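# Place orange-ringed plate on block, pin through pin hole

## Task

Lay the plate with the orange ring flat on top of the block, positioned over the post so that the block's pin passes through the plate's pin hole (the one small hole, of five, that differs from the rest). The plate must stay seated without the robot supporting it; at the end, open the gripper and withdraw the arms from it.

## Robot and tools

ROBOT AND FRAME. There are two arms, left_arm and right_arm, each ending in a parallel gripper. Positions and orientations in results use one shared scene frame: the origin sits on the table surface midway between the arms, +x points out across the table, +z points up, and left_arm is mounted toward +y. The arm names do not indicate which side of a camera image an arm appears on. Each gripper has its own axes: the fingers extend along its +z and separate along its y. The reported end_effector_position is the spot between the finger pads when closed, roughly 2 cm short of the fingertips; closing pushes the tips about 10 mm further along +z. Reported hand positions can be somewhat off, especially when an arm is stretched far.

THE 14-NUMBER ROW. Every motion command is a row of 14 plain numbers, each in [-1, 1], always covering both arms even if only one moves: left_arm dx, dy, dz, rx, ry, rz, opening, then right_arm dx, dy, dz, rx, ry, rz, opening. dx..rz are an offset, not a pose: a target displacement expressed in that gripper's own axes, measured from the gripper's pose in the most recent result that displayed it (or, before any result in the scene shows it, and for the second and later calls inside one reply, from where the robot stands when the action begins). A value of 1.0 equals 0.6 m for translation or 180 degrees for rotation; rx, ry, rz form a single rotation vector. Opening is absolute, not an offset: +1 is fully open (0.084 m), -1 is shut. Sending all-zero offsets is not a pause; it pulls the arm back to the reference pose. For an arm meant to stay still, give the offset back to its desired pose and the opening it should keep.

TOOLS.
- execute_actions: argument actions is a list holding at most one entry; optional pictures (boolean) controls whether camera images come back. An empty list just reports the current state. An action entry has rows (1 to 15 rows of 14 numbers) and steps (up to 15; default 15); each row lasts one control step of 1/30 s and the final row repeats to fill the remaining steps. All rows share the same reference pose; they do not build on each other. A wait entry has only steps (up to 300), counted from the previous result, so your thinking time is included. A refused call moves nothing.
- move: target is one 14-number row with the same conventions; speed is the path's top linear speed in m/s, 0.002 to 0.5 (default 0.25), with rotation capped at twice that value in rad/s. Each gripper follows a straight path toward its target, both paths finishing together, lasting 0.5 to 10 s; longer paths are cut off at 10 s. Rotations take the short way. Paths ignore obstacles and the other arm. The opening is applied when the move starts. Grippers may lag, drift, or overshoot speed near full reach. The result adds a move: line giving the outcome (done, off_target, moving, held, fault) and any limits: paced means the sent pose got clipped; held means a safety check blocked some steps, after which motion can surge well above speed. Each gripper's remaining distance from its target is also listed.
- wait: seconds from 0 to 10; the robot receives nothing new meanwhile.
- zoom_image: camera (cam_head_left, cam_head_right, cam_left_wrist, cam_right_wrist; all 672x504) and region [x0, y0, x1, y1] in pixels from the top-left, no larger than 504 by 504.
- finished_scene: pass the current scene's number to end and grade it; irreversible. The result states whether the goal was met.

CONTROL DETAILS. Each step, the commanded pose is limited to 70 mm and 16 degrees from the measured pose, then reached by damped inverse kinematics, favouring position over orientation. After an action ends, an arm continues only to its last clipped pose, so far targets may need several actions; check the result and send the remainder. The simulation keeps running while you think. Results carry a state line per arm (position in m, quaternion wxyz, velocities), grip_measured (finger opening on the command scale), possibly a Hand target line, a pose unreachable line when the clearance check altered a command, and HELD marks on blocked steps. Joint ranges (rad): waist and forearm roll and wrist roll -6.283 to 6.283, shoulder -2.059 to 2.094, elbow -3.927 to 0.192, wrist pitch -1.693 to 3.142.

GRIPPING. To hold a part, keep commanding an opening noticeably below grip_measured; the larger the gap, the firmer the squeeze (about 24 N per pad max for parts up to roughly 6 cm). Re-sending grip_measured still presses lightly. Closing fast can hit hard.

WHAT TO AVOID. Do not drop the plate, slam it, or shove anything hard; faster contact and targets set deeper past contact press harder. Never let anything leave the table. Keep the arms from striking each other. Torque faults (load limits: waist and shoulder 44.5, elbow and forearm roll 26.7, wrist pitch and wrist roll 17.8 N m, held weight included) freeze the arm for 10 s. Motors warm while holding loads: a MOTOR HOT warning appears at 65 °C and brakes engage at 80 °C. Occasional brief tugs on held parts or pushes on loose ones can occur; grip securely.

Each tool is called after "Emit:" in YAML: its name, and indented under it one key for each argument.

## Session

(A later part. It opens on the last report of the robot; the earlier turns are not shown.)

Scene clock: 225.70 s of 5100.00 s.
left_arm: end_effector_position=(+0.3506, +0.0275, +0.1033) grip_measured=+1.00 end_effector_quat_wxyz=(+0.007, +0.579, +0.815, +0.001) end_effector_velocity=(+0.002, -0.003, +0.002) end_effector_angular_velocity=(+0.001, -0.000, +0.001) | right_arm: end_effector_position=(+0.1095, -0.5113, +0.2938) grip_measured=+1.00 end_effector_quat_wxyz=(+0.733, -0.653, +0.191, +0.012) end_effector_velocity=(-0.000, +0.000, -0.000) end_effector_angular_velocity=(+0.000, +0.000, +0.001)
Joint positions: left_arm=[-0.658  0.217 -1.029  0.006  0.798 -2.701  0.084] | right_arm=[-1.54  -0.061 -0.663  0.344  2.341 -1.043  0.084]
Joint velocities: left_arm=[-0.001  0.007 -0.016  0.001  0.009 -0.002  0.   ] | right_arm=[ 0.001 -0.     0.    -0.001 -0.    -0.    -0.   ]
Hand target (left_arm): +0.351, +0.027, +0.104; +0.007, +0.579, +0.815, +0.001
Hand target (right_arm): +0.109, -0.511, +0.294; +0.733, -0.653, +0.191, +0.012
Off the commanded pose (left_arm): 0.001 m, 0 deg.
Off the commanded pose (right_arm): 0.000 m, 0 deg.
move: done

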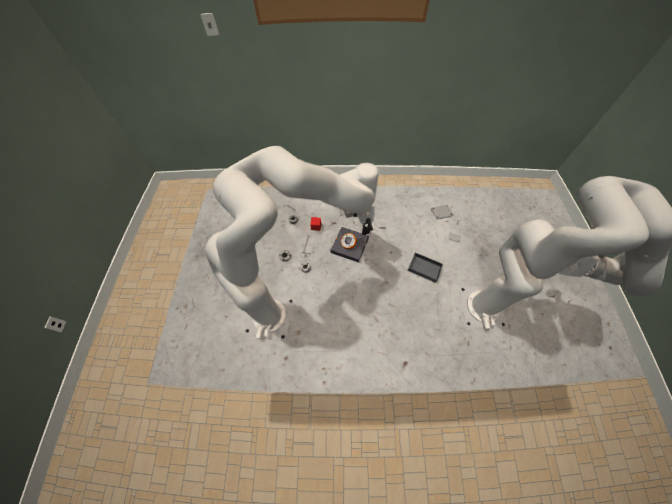

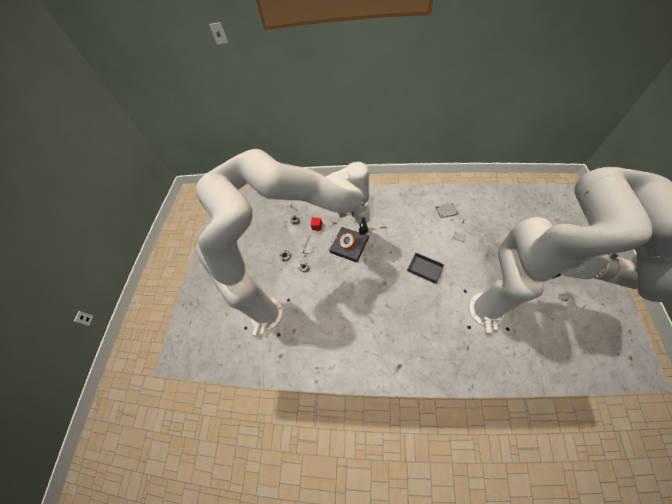

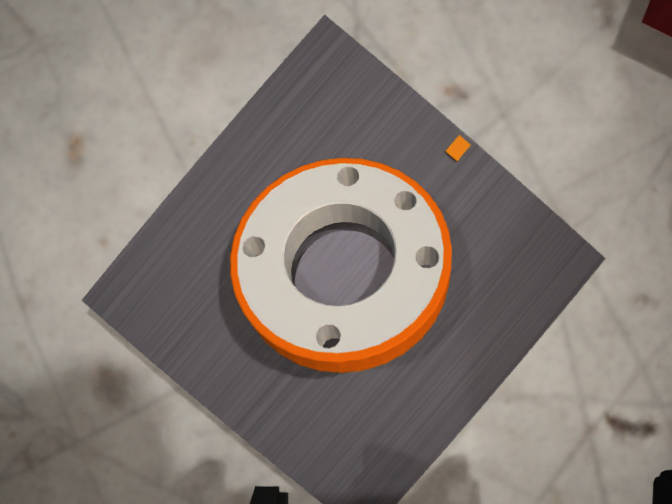

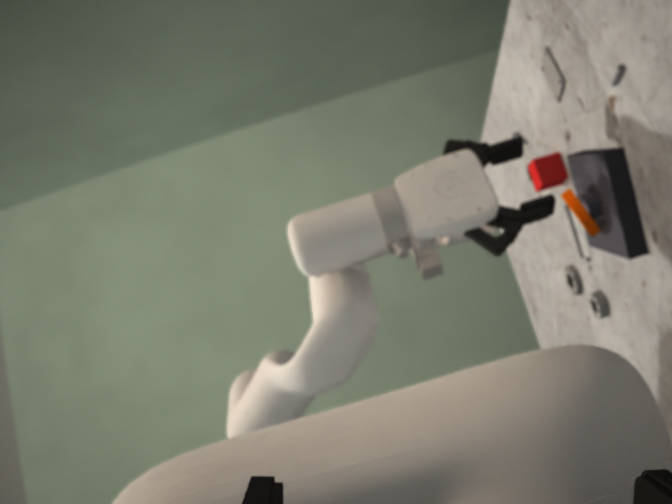

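Emit:
move:
  target: [0.1315, -0.0567, 0.0237, -0.0131, -0.0994, -0.0826, 1, 0, 0, 0, 0, 0, 0, 1]
  speed: 0.15

Emit:
move:
  target: [0, 0, 0.0667, 0, 0, 0, 1, 0, 0, 0, 0, 0, 0, 1]
  speed: 0.04

Emit:
zoom_image:
  camera: "cam_right_wrist"
  region: [520, 140, 660, 290]

Scene clock: 247.00 s of 5100.00 s.
left_arm: end_effector_position=(+0.2929, +0.0905, +0.0879) grip_measured=+1.00 end_effector_quat_wxyz=(+0.146, +0.463, +0.872, -0.072) end_effector_velocity=(-0.002, +0.001, -0.001) end_effector_angular_velocity=(-0.006, -0.001, -0.000) | right_arm: end_effector_position=(+0.1095, -0.5113, +0.2938) grip_measured=+1.00 end_effector_quat_wxyz=(+0.733, -0.653, +0.191, +0.012) end_effector_velocity=(+0.000, +0.000, +0.000) end_effector_angular_velocity=(+0.000, -0.000, +0.003)
Joint positions: left_arm=[-0.658 -0.133 -0.412 -0.226  0.228 -2.745  0.084] | right_arm=[-1.54  -0.061 -0.663  0.344  2.341 -1.043  0.084]
Joint velocities: left_arm=[-0.004 -0.004  0.011 -0.022 -0.011  0.017  0.   ] | right_arm=[ 0.003  0.     0.    -0.001  0.    -0.    -0.   ]
Hand target (left_arm): +0.293, +0.091, +0.088; +0.146, +0.462, +0.872, -0.073
Hand target (right_arm): +0.109, -0.511, +0.294; +0.733, -0.653, +0.191, +0.012
Off the commanded pose (left_arm): 0.000 m, 0 deg.
Off the commanded pose (right_arm): 0.000 m, 0 deg.
After step 90, 16.53 s passed at rest.
move: done

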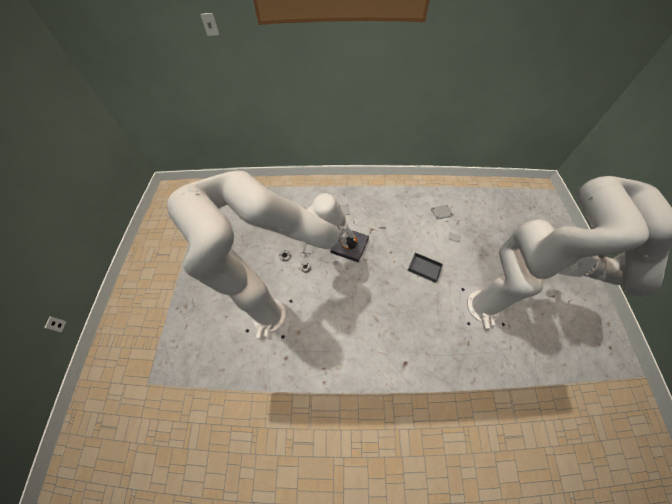

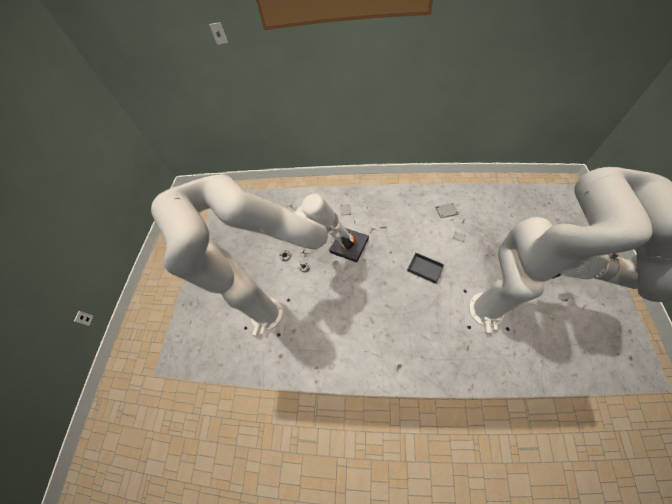

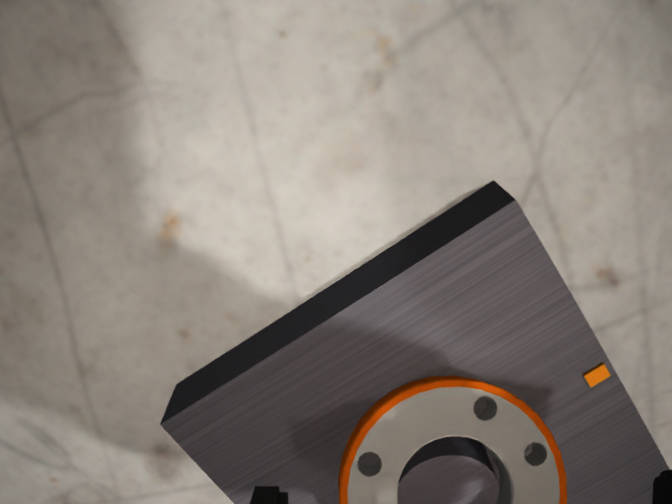

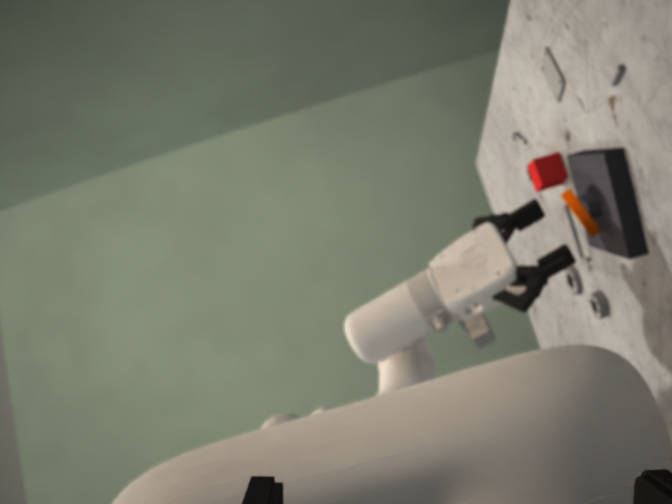

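Scene clock: 248.33 s of 5100.00 s.
left_arm: end_effector_position=(+0.3004, +0.0800, +0.0504) grip_measured=+1.00 end_effector_quat_wxyz=(+0.146, +0.463, +0.872, -0.072) end_effector_velocity=(+0.000, -0.001, -0.001) end_effector_angular_velocity=(-0.004, -0.001, -0.003) | right_arm: end_effector_position=(+0.1095, -0.5113, +0.2938) grip_measured=+1.00 end_effector_quat_wxyz=(+0.733, -0.653, +0.191, +0.012) end_effector_velocity=(-0.000, -0.000, +0.000) end_effector_angular_velocity=(+0.000, -0.000, -0.000)
Joint positions: left_arm=[-0.699  0.041 -0.457 -0.385  0.099 -2.62   0.084] | right_arm=[-1.54  -0.061 -0.663  0.344  2.341 -1.043  0.084]
Joint velocities: left_arm=[-0.007  0.006 -0.003 -0.036 -0.006  0.032 -0.   ] | right_arm=[-0.001 -0.    -0.    -0.     0.001  0.    -0.   ]
Hand target (left_arm): +0.300, +0.080, +0.050; +0.146, +0.463, +0.872, -0.072
Hand target (right_arm): +0.109, -0.511, +0.294; +0.733, -0.653, +0.191, +0.012
Off the commanded pose (left_arm): 0.000 m, 0 deg.
Off the commanded pose (right_arm): 0.000 m, 0 deg.
move: done

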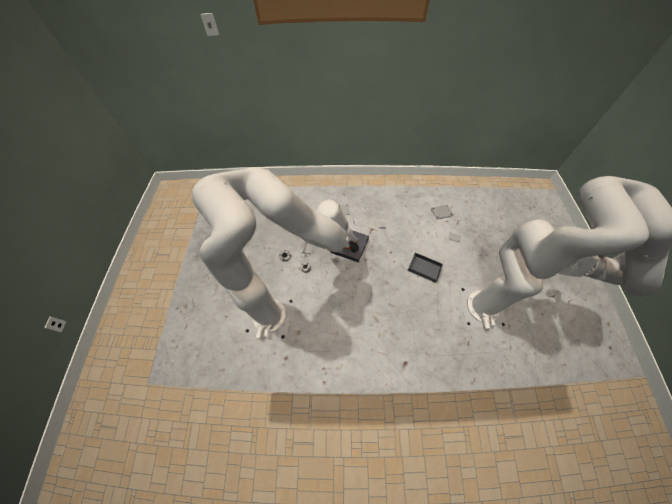

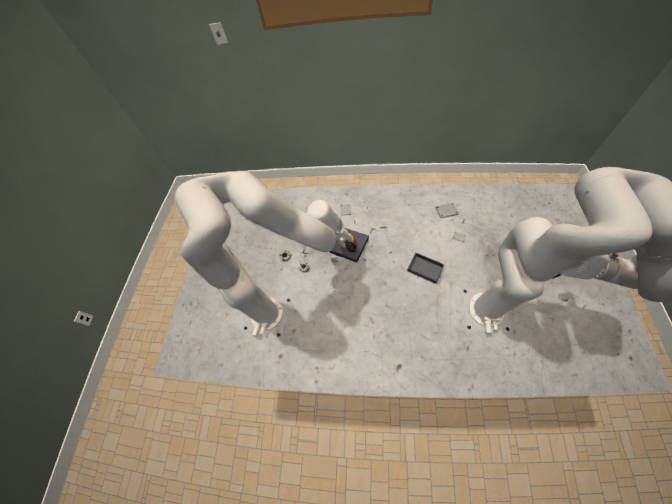

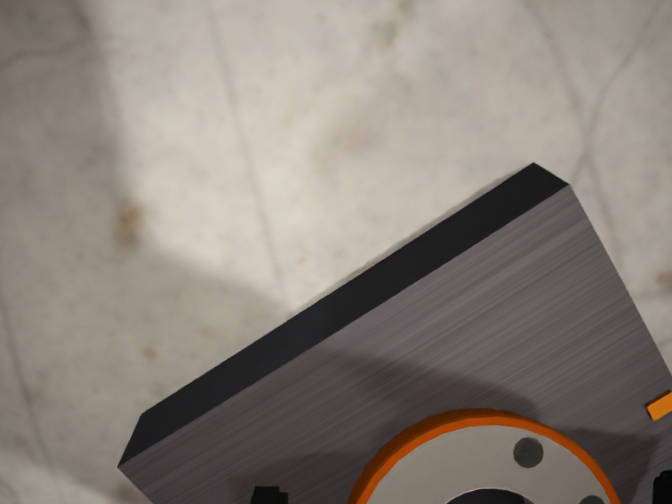

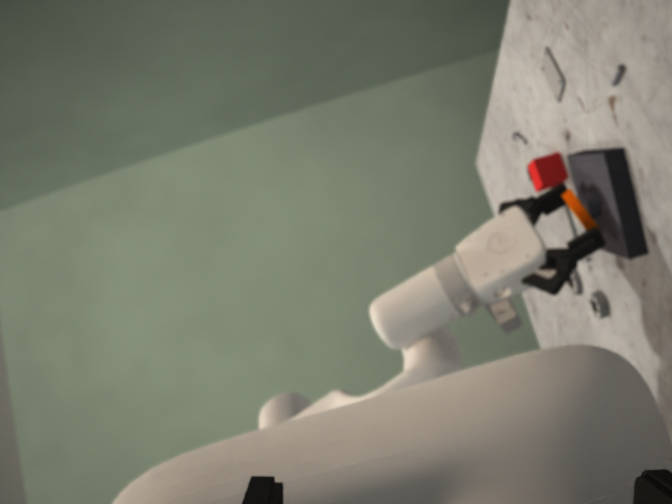

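Region (520, 140, 660, 290) of cam_right_wrist's 672x504 image, scaled by 3.360, with more detail than that image has; it fills the left 470 columns of this view, and the rest is white.

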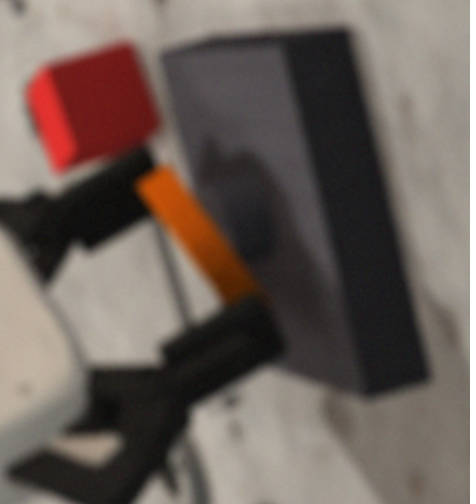

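Emit:
move:
  target: [0, 0, 0, 0, 0, 0, 0.0, 0, 0, 0, 0, 0, 0, 1]
  speed: 0.02

Emit:
move:
  target: [0, 0, -0.06, 0, 0.05, 0, -0.3, 0, 0, 0, 0, 0, 0, 1]
  speed: 0.05

Emit:
zoom_image:
  camera: "cam_right_wrist"
  region: [480, 140, 660, 320]

Scene clock: 252.23 s of 5100.00 s.
left_arm: end_effector_position=(+0.3007, +0.0801, +0.0505) grip_measured=+0.45 end_effector_quat_wxyz=(+0.146, +0.462, +0.872, -0.072) end_effector_velocity=(-0.000, -0.001, +0.001) end_effector_angular_velocity=(-0.001, -0.001, -0.003) | right_arm: end_effector_position=(+0.1095, -0.5113, +0.2938) grip_measured=+1.00 end_effector_quat_wxyz=(+0.733, -0.653, +0.191, +0.012) end_effector_velocity=(-0.000, +0.000, +0.000) end_effector_angular_velocity=(+0.002, -0.000, -0.001)
Joint positions: left_arm=[-0.698  0.041 -0.458 -0.386  0.098 -2.62   0.063] | right_arm=[-1.54  -0.061 -0.663  0.344  2.341 -1.043  0.084]
Joint velocities: left_arm=[-0.002 -0.002  0.     0.003  0.001 -0.001  0.   ] | right_arm=[-0.001  0.     0.     0.     0.001  0.     0.   ]
Hand target (left_arm): +0.300, +0.080, +0.050; +0.146, +0.463, +0.872, -0.072
Hand target (right_arm): +0.109, -0.511, +0.294; +0.733, -0.653, +0.191, +0.012
Off the commanded pose (left_arm): 0.000 m, 0 deg.
Off the commanded pose (right_arm): 0.000 m, 0 deg.
After step 90, 0.20 s passed at rest.
move: done

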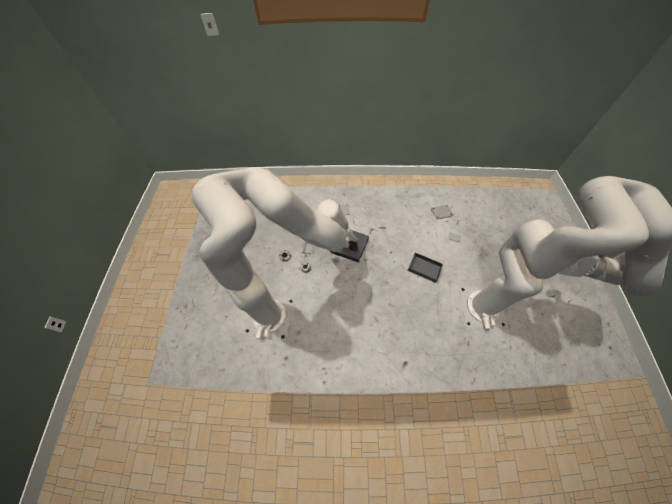

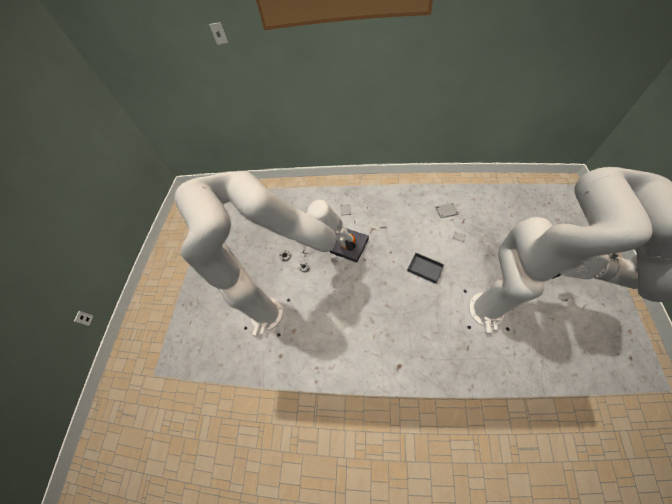

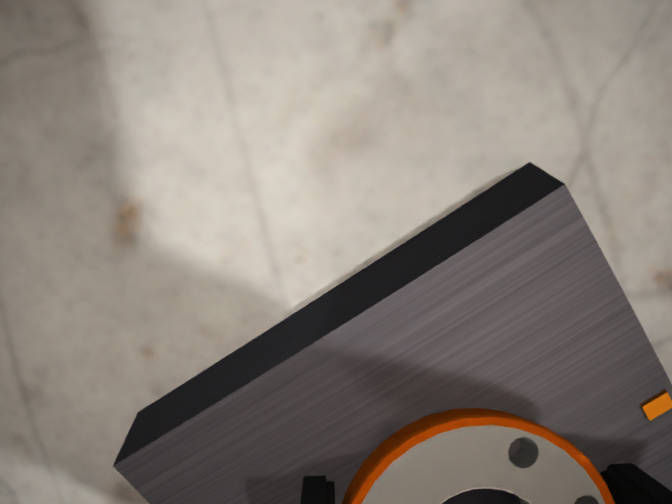

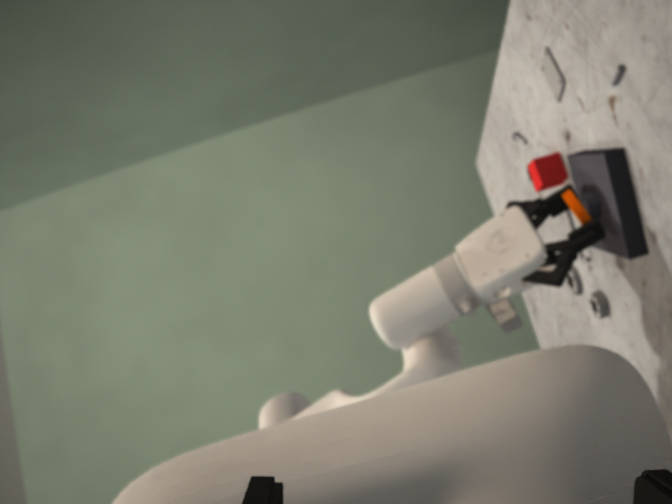

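Scene clock: 254.07 s of 5100.00 s.
left_arm: end_effector_position=(+0.2939, +0.0894, +0.0843) grip_measured=+0.45 end_effector_quat_wxyz=(+0.077, +0.466, +0.880, -0.036) end_effector_velocity=(-0.001, +0.002, +0.000) end_effector_angular_velocity=(+0.010, +0.007, +0.002) | right_arm: end_effector_position=(+0.1095, -0.5113, +0.2938) grip_measured=+1.00 end_effector_quat_wxyz=(+0.733, -0.653, +0.191, +0.012) end_effector_velocity=(+0.000, +0.000, +0.000) end_effector_angular_velocity=(-0.000, -0.001, +0.001)
Joint positions: left_arm=[-0.643 -0.072 -0.543 -0.058  0.446 -2.893  0.063] | right_arm=[-1.54  -0.061 -0.663  0.344  2.341 -1.043  0.084]
Joint velocities: left_arm=[ 0.001 -0.001 -0.005  0.006  0.018 -0.007 -0.   ] | right_arm=[ 0.002 -0.    -0.     0.001 -0.    -0.     0.   ]
Hand target (left_arm): +0.294, +0.089, +0.085; +0.077, +0.466, +0.880, -0.036
Hand target (right_arm): +0.109, -0.511, +0.294; +0.733, -0.653, +0.191, +0.012
Off the commanded pose (left_arm): 0.000 m, 0 deg.
Off the commanded pose (right_arm): 0.000 m, 0 deg.
move: done

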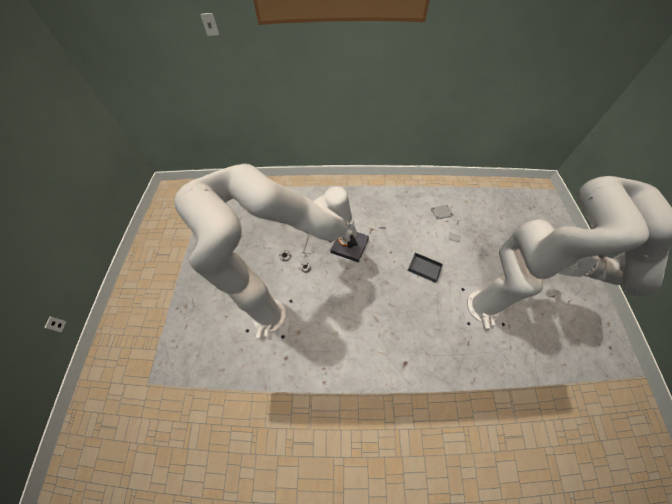

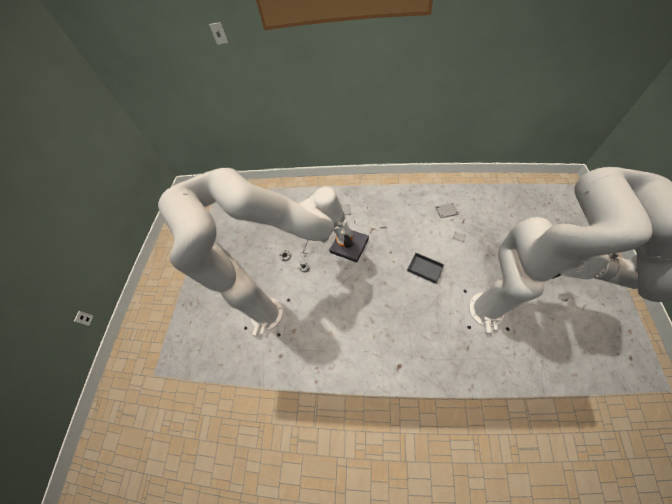

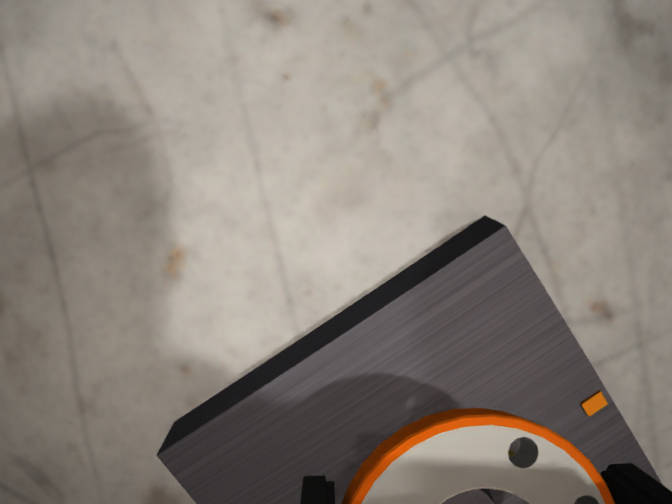

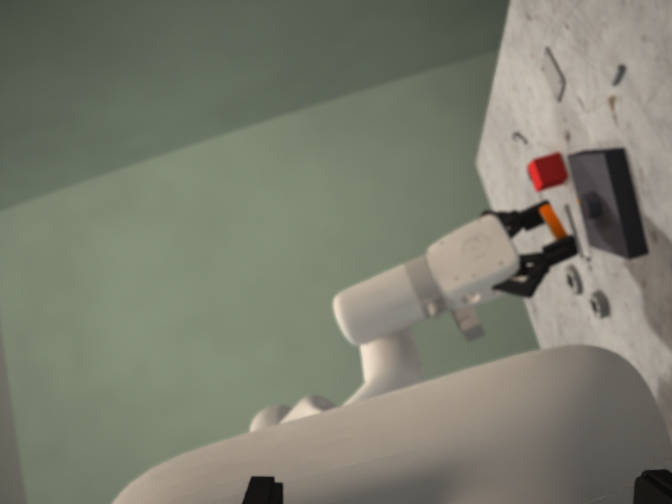

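Region (480, 140, 660, 320) of cam_right_wrist's 672x504 image, scaled by 2.800, with more detail than that image has.

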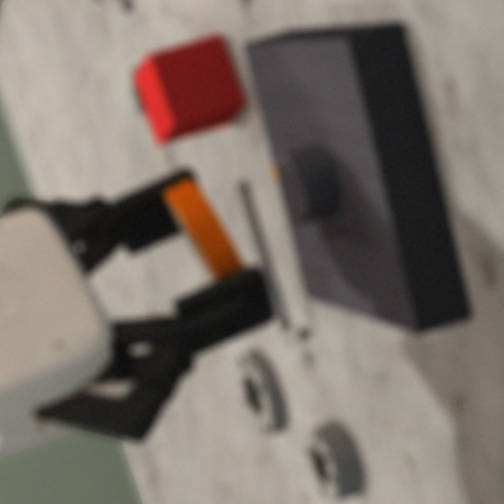

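Emit:
move:
  target: [-0.2357, -0.1557, 0.0802, 0, 0.0708, 0, -0.3, 0, 0, 0, 0, 0, 0, 1]
  speed: 0.2

Emit:
move:
  target: [0, 0, 0.066, 0, 0, 0, -0.3, 0, 0, 0, 0, 0, 0, 1]
  speed: 0.04

Emit:
zoom_image:
  camera: "cam_right_wrist"
  region: [480, 60, 672, 260]

Scene clock: 263.97 s of 5100.00 s.
left_arm: end_effector_position=(+0.3004, -0.0846, +0.0605) grip_measured=+0.45 end_effector_quat_wxyz=(-0.021, +0.468, +0.884, +0.015) end_effector_velocity=(+0.001, -0.003, +0.000) end_effector_angular_velocity=(+0.004, +0.002, -0.000) | right_arm: end_effector_position=(+0.1095, -0.5113, +0.2938) grip_measured=+1.00 end_effector_quat_wxyz=(+0.733, -0.653, +0.191, +0.012) end_effector_velocity=(-0.001, +0.000, -0.000) end_effector_angular_velocity=(+0.000, +0.001, +0.001)
Joint positions: left_arm=[-0.868  0.502 -1.329  0.008  0.878 -3.175  0.063] | right_arm=[-1.54  -0.061 -0.663  0.344  2.341 -1.043  0.084]
Joint velocities: left_arm=[-0.001  0.012 -0.022  0.     0.014 -0.001 -0.   ] | right_arm=[-0.001 -0.     0.    -0.002  0.     0.     0.   ]
Hand target (left_arm): +0.300, -0.085, +0.060; -0.021, +0.468, +0.884, +0.016
Hand target (right_arm): +0.109, -0.511, +0.294; +0.733, -0.653, +0.191, +0.012
Off the commanded pose (left_arm): 0.001 m, 0 deg.
Off the commanded pose (right_arm): 0.000 m, 0 deg.
After step 90, 5.50 s passed at rest.
move: done

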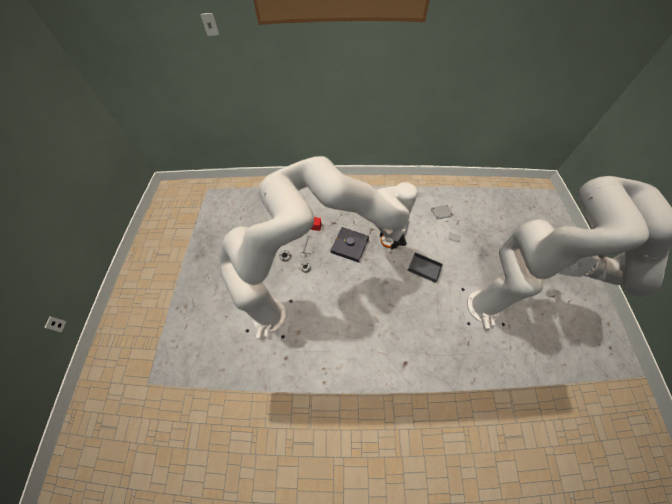

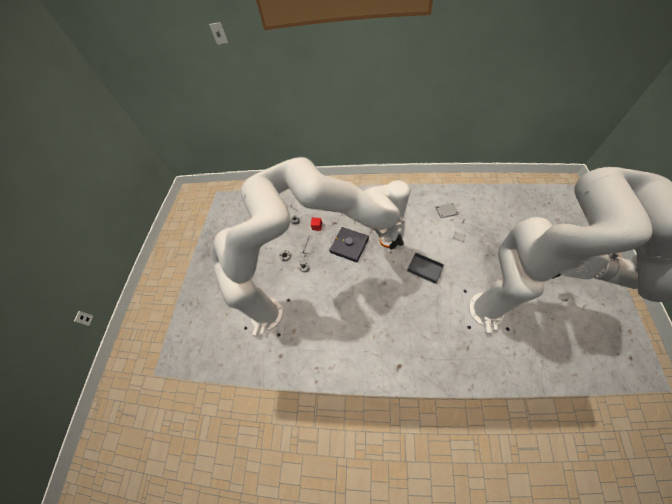

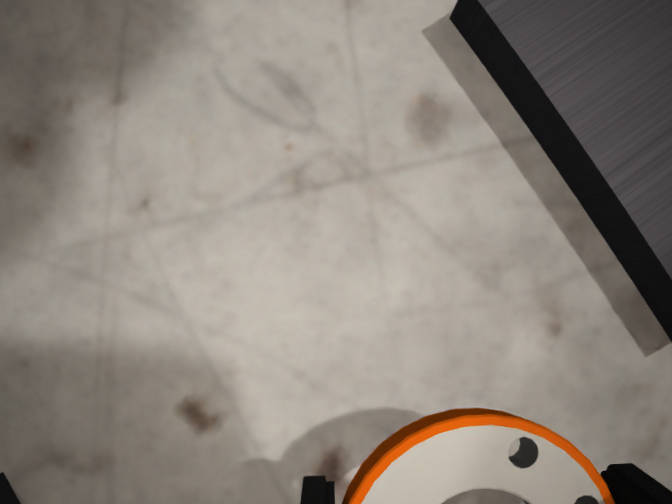

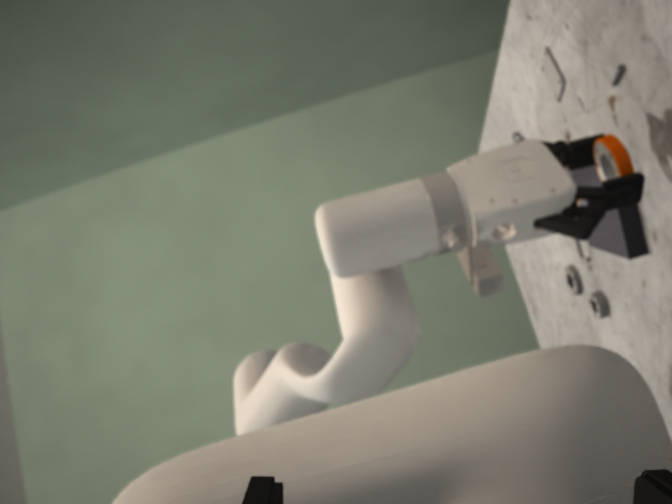

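Scene clock: 265.27 s of 5100.00 s.
left_arm: end_effector_position=(+0.2996, -0.0829, +0.0213) grip_measured=+0.45 end_effector_quat_wxyz=(-0.021, +0.468, +0.884, +0.015) end_effector_velocity=(+0.001, -0.001, -0.000) end_effector_angular_velocity=(-0.003, -0.002, +0.001) | right_arm: end_effector_position=(+0.1095, -0.5113, +0.2938) grip_measured=+1.00 end_effector_quat_wxyz=(+0.733, -0.653, +0.191, +0.012) end_effector_velocity=(+0.000, -0.000, -0.000) end_effector_angular_velocity=(-0.002, -0.001, -0.002)
Joint positions: left_arm=[-0.867  0.57  -1.308  0.009  0.789 -3.176  0.063] | right_arm=[-1.54  -0.061 -0.663  0.344  2.341 -1.043  0.084]
Joint velocities: left_arm=[ 0.     0.002 -0.001 -0.001 -0.004 -0.     0.   ] | right_arm=[-0.001 -0.    -0.     0.002 -0.001  0.    -0.   ]
Hand target (left_arm): +0.300, -0.083, +0.021; -0.021, +0.468, +0.884, +0.015
Hand target (right_arm): +0.109, -0.511, +0.294; +0.733, -0.653, +0.191, +0.012
Off the commanded pose (left_arm): 0.000 m, 0 deg.
Off the commanded pose (right_arm): 0.000 m, 0 deg.
move: done

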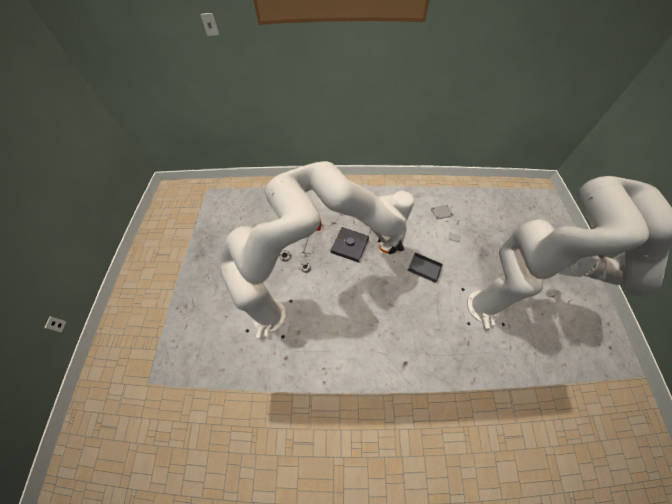

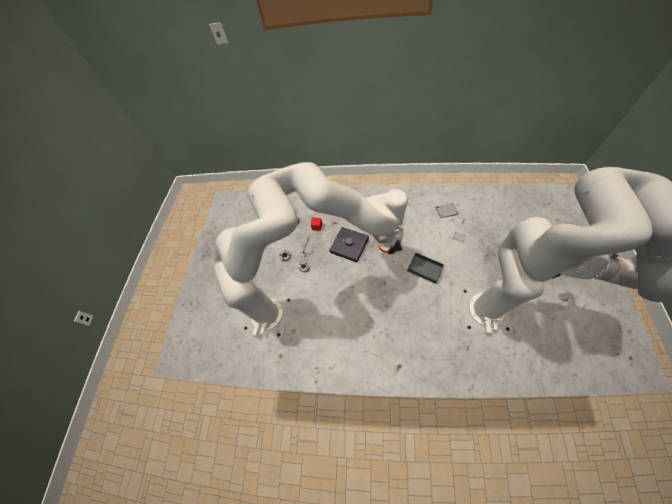

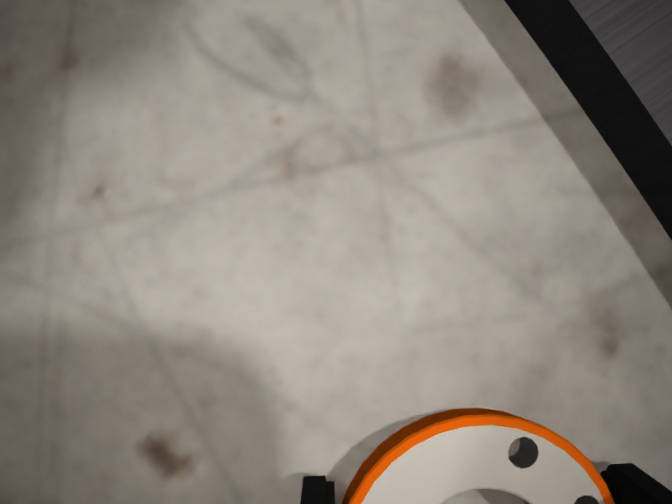

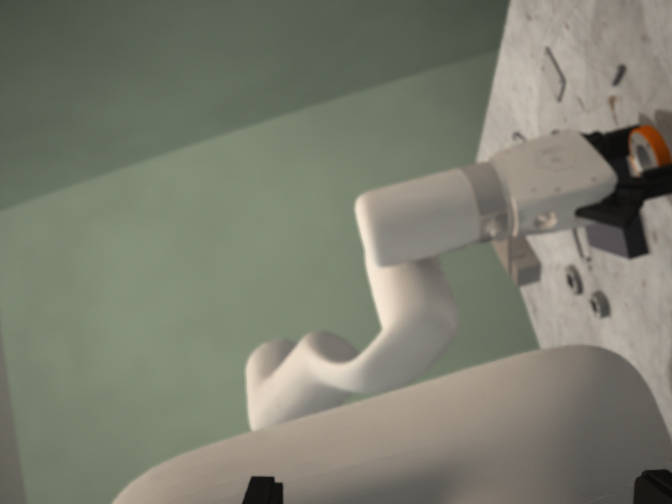

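Region (480, 60, 672, 260) of cam_right_wrist's 672x504 image, scaled by 2.520, with more detail than that image has; it fills the left 484 columns of this view, and the rest is white.

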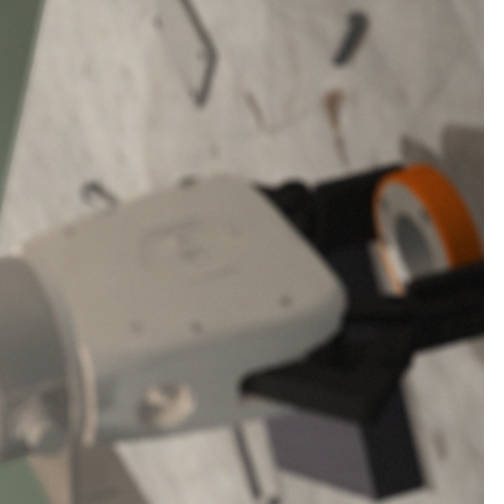

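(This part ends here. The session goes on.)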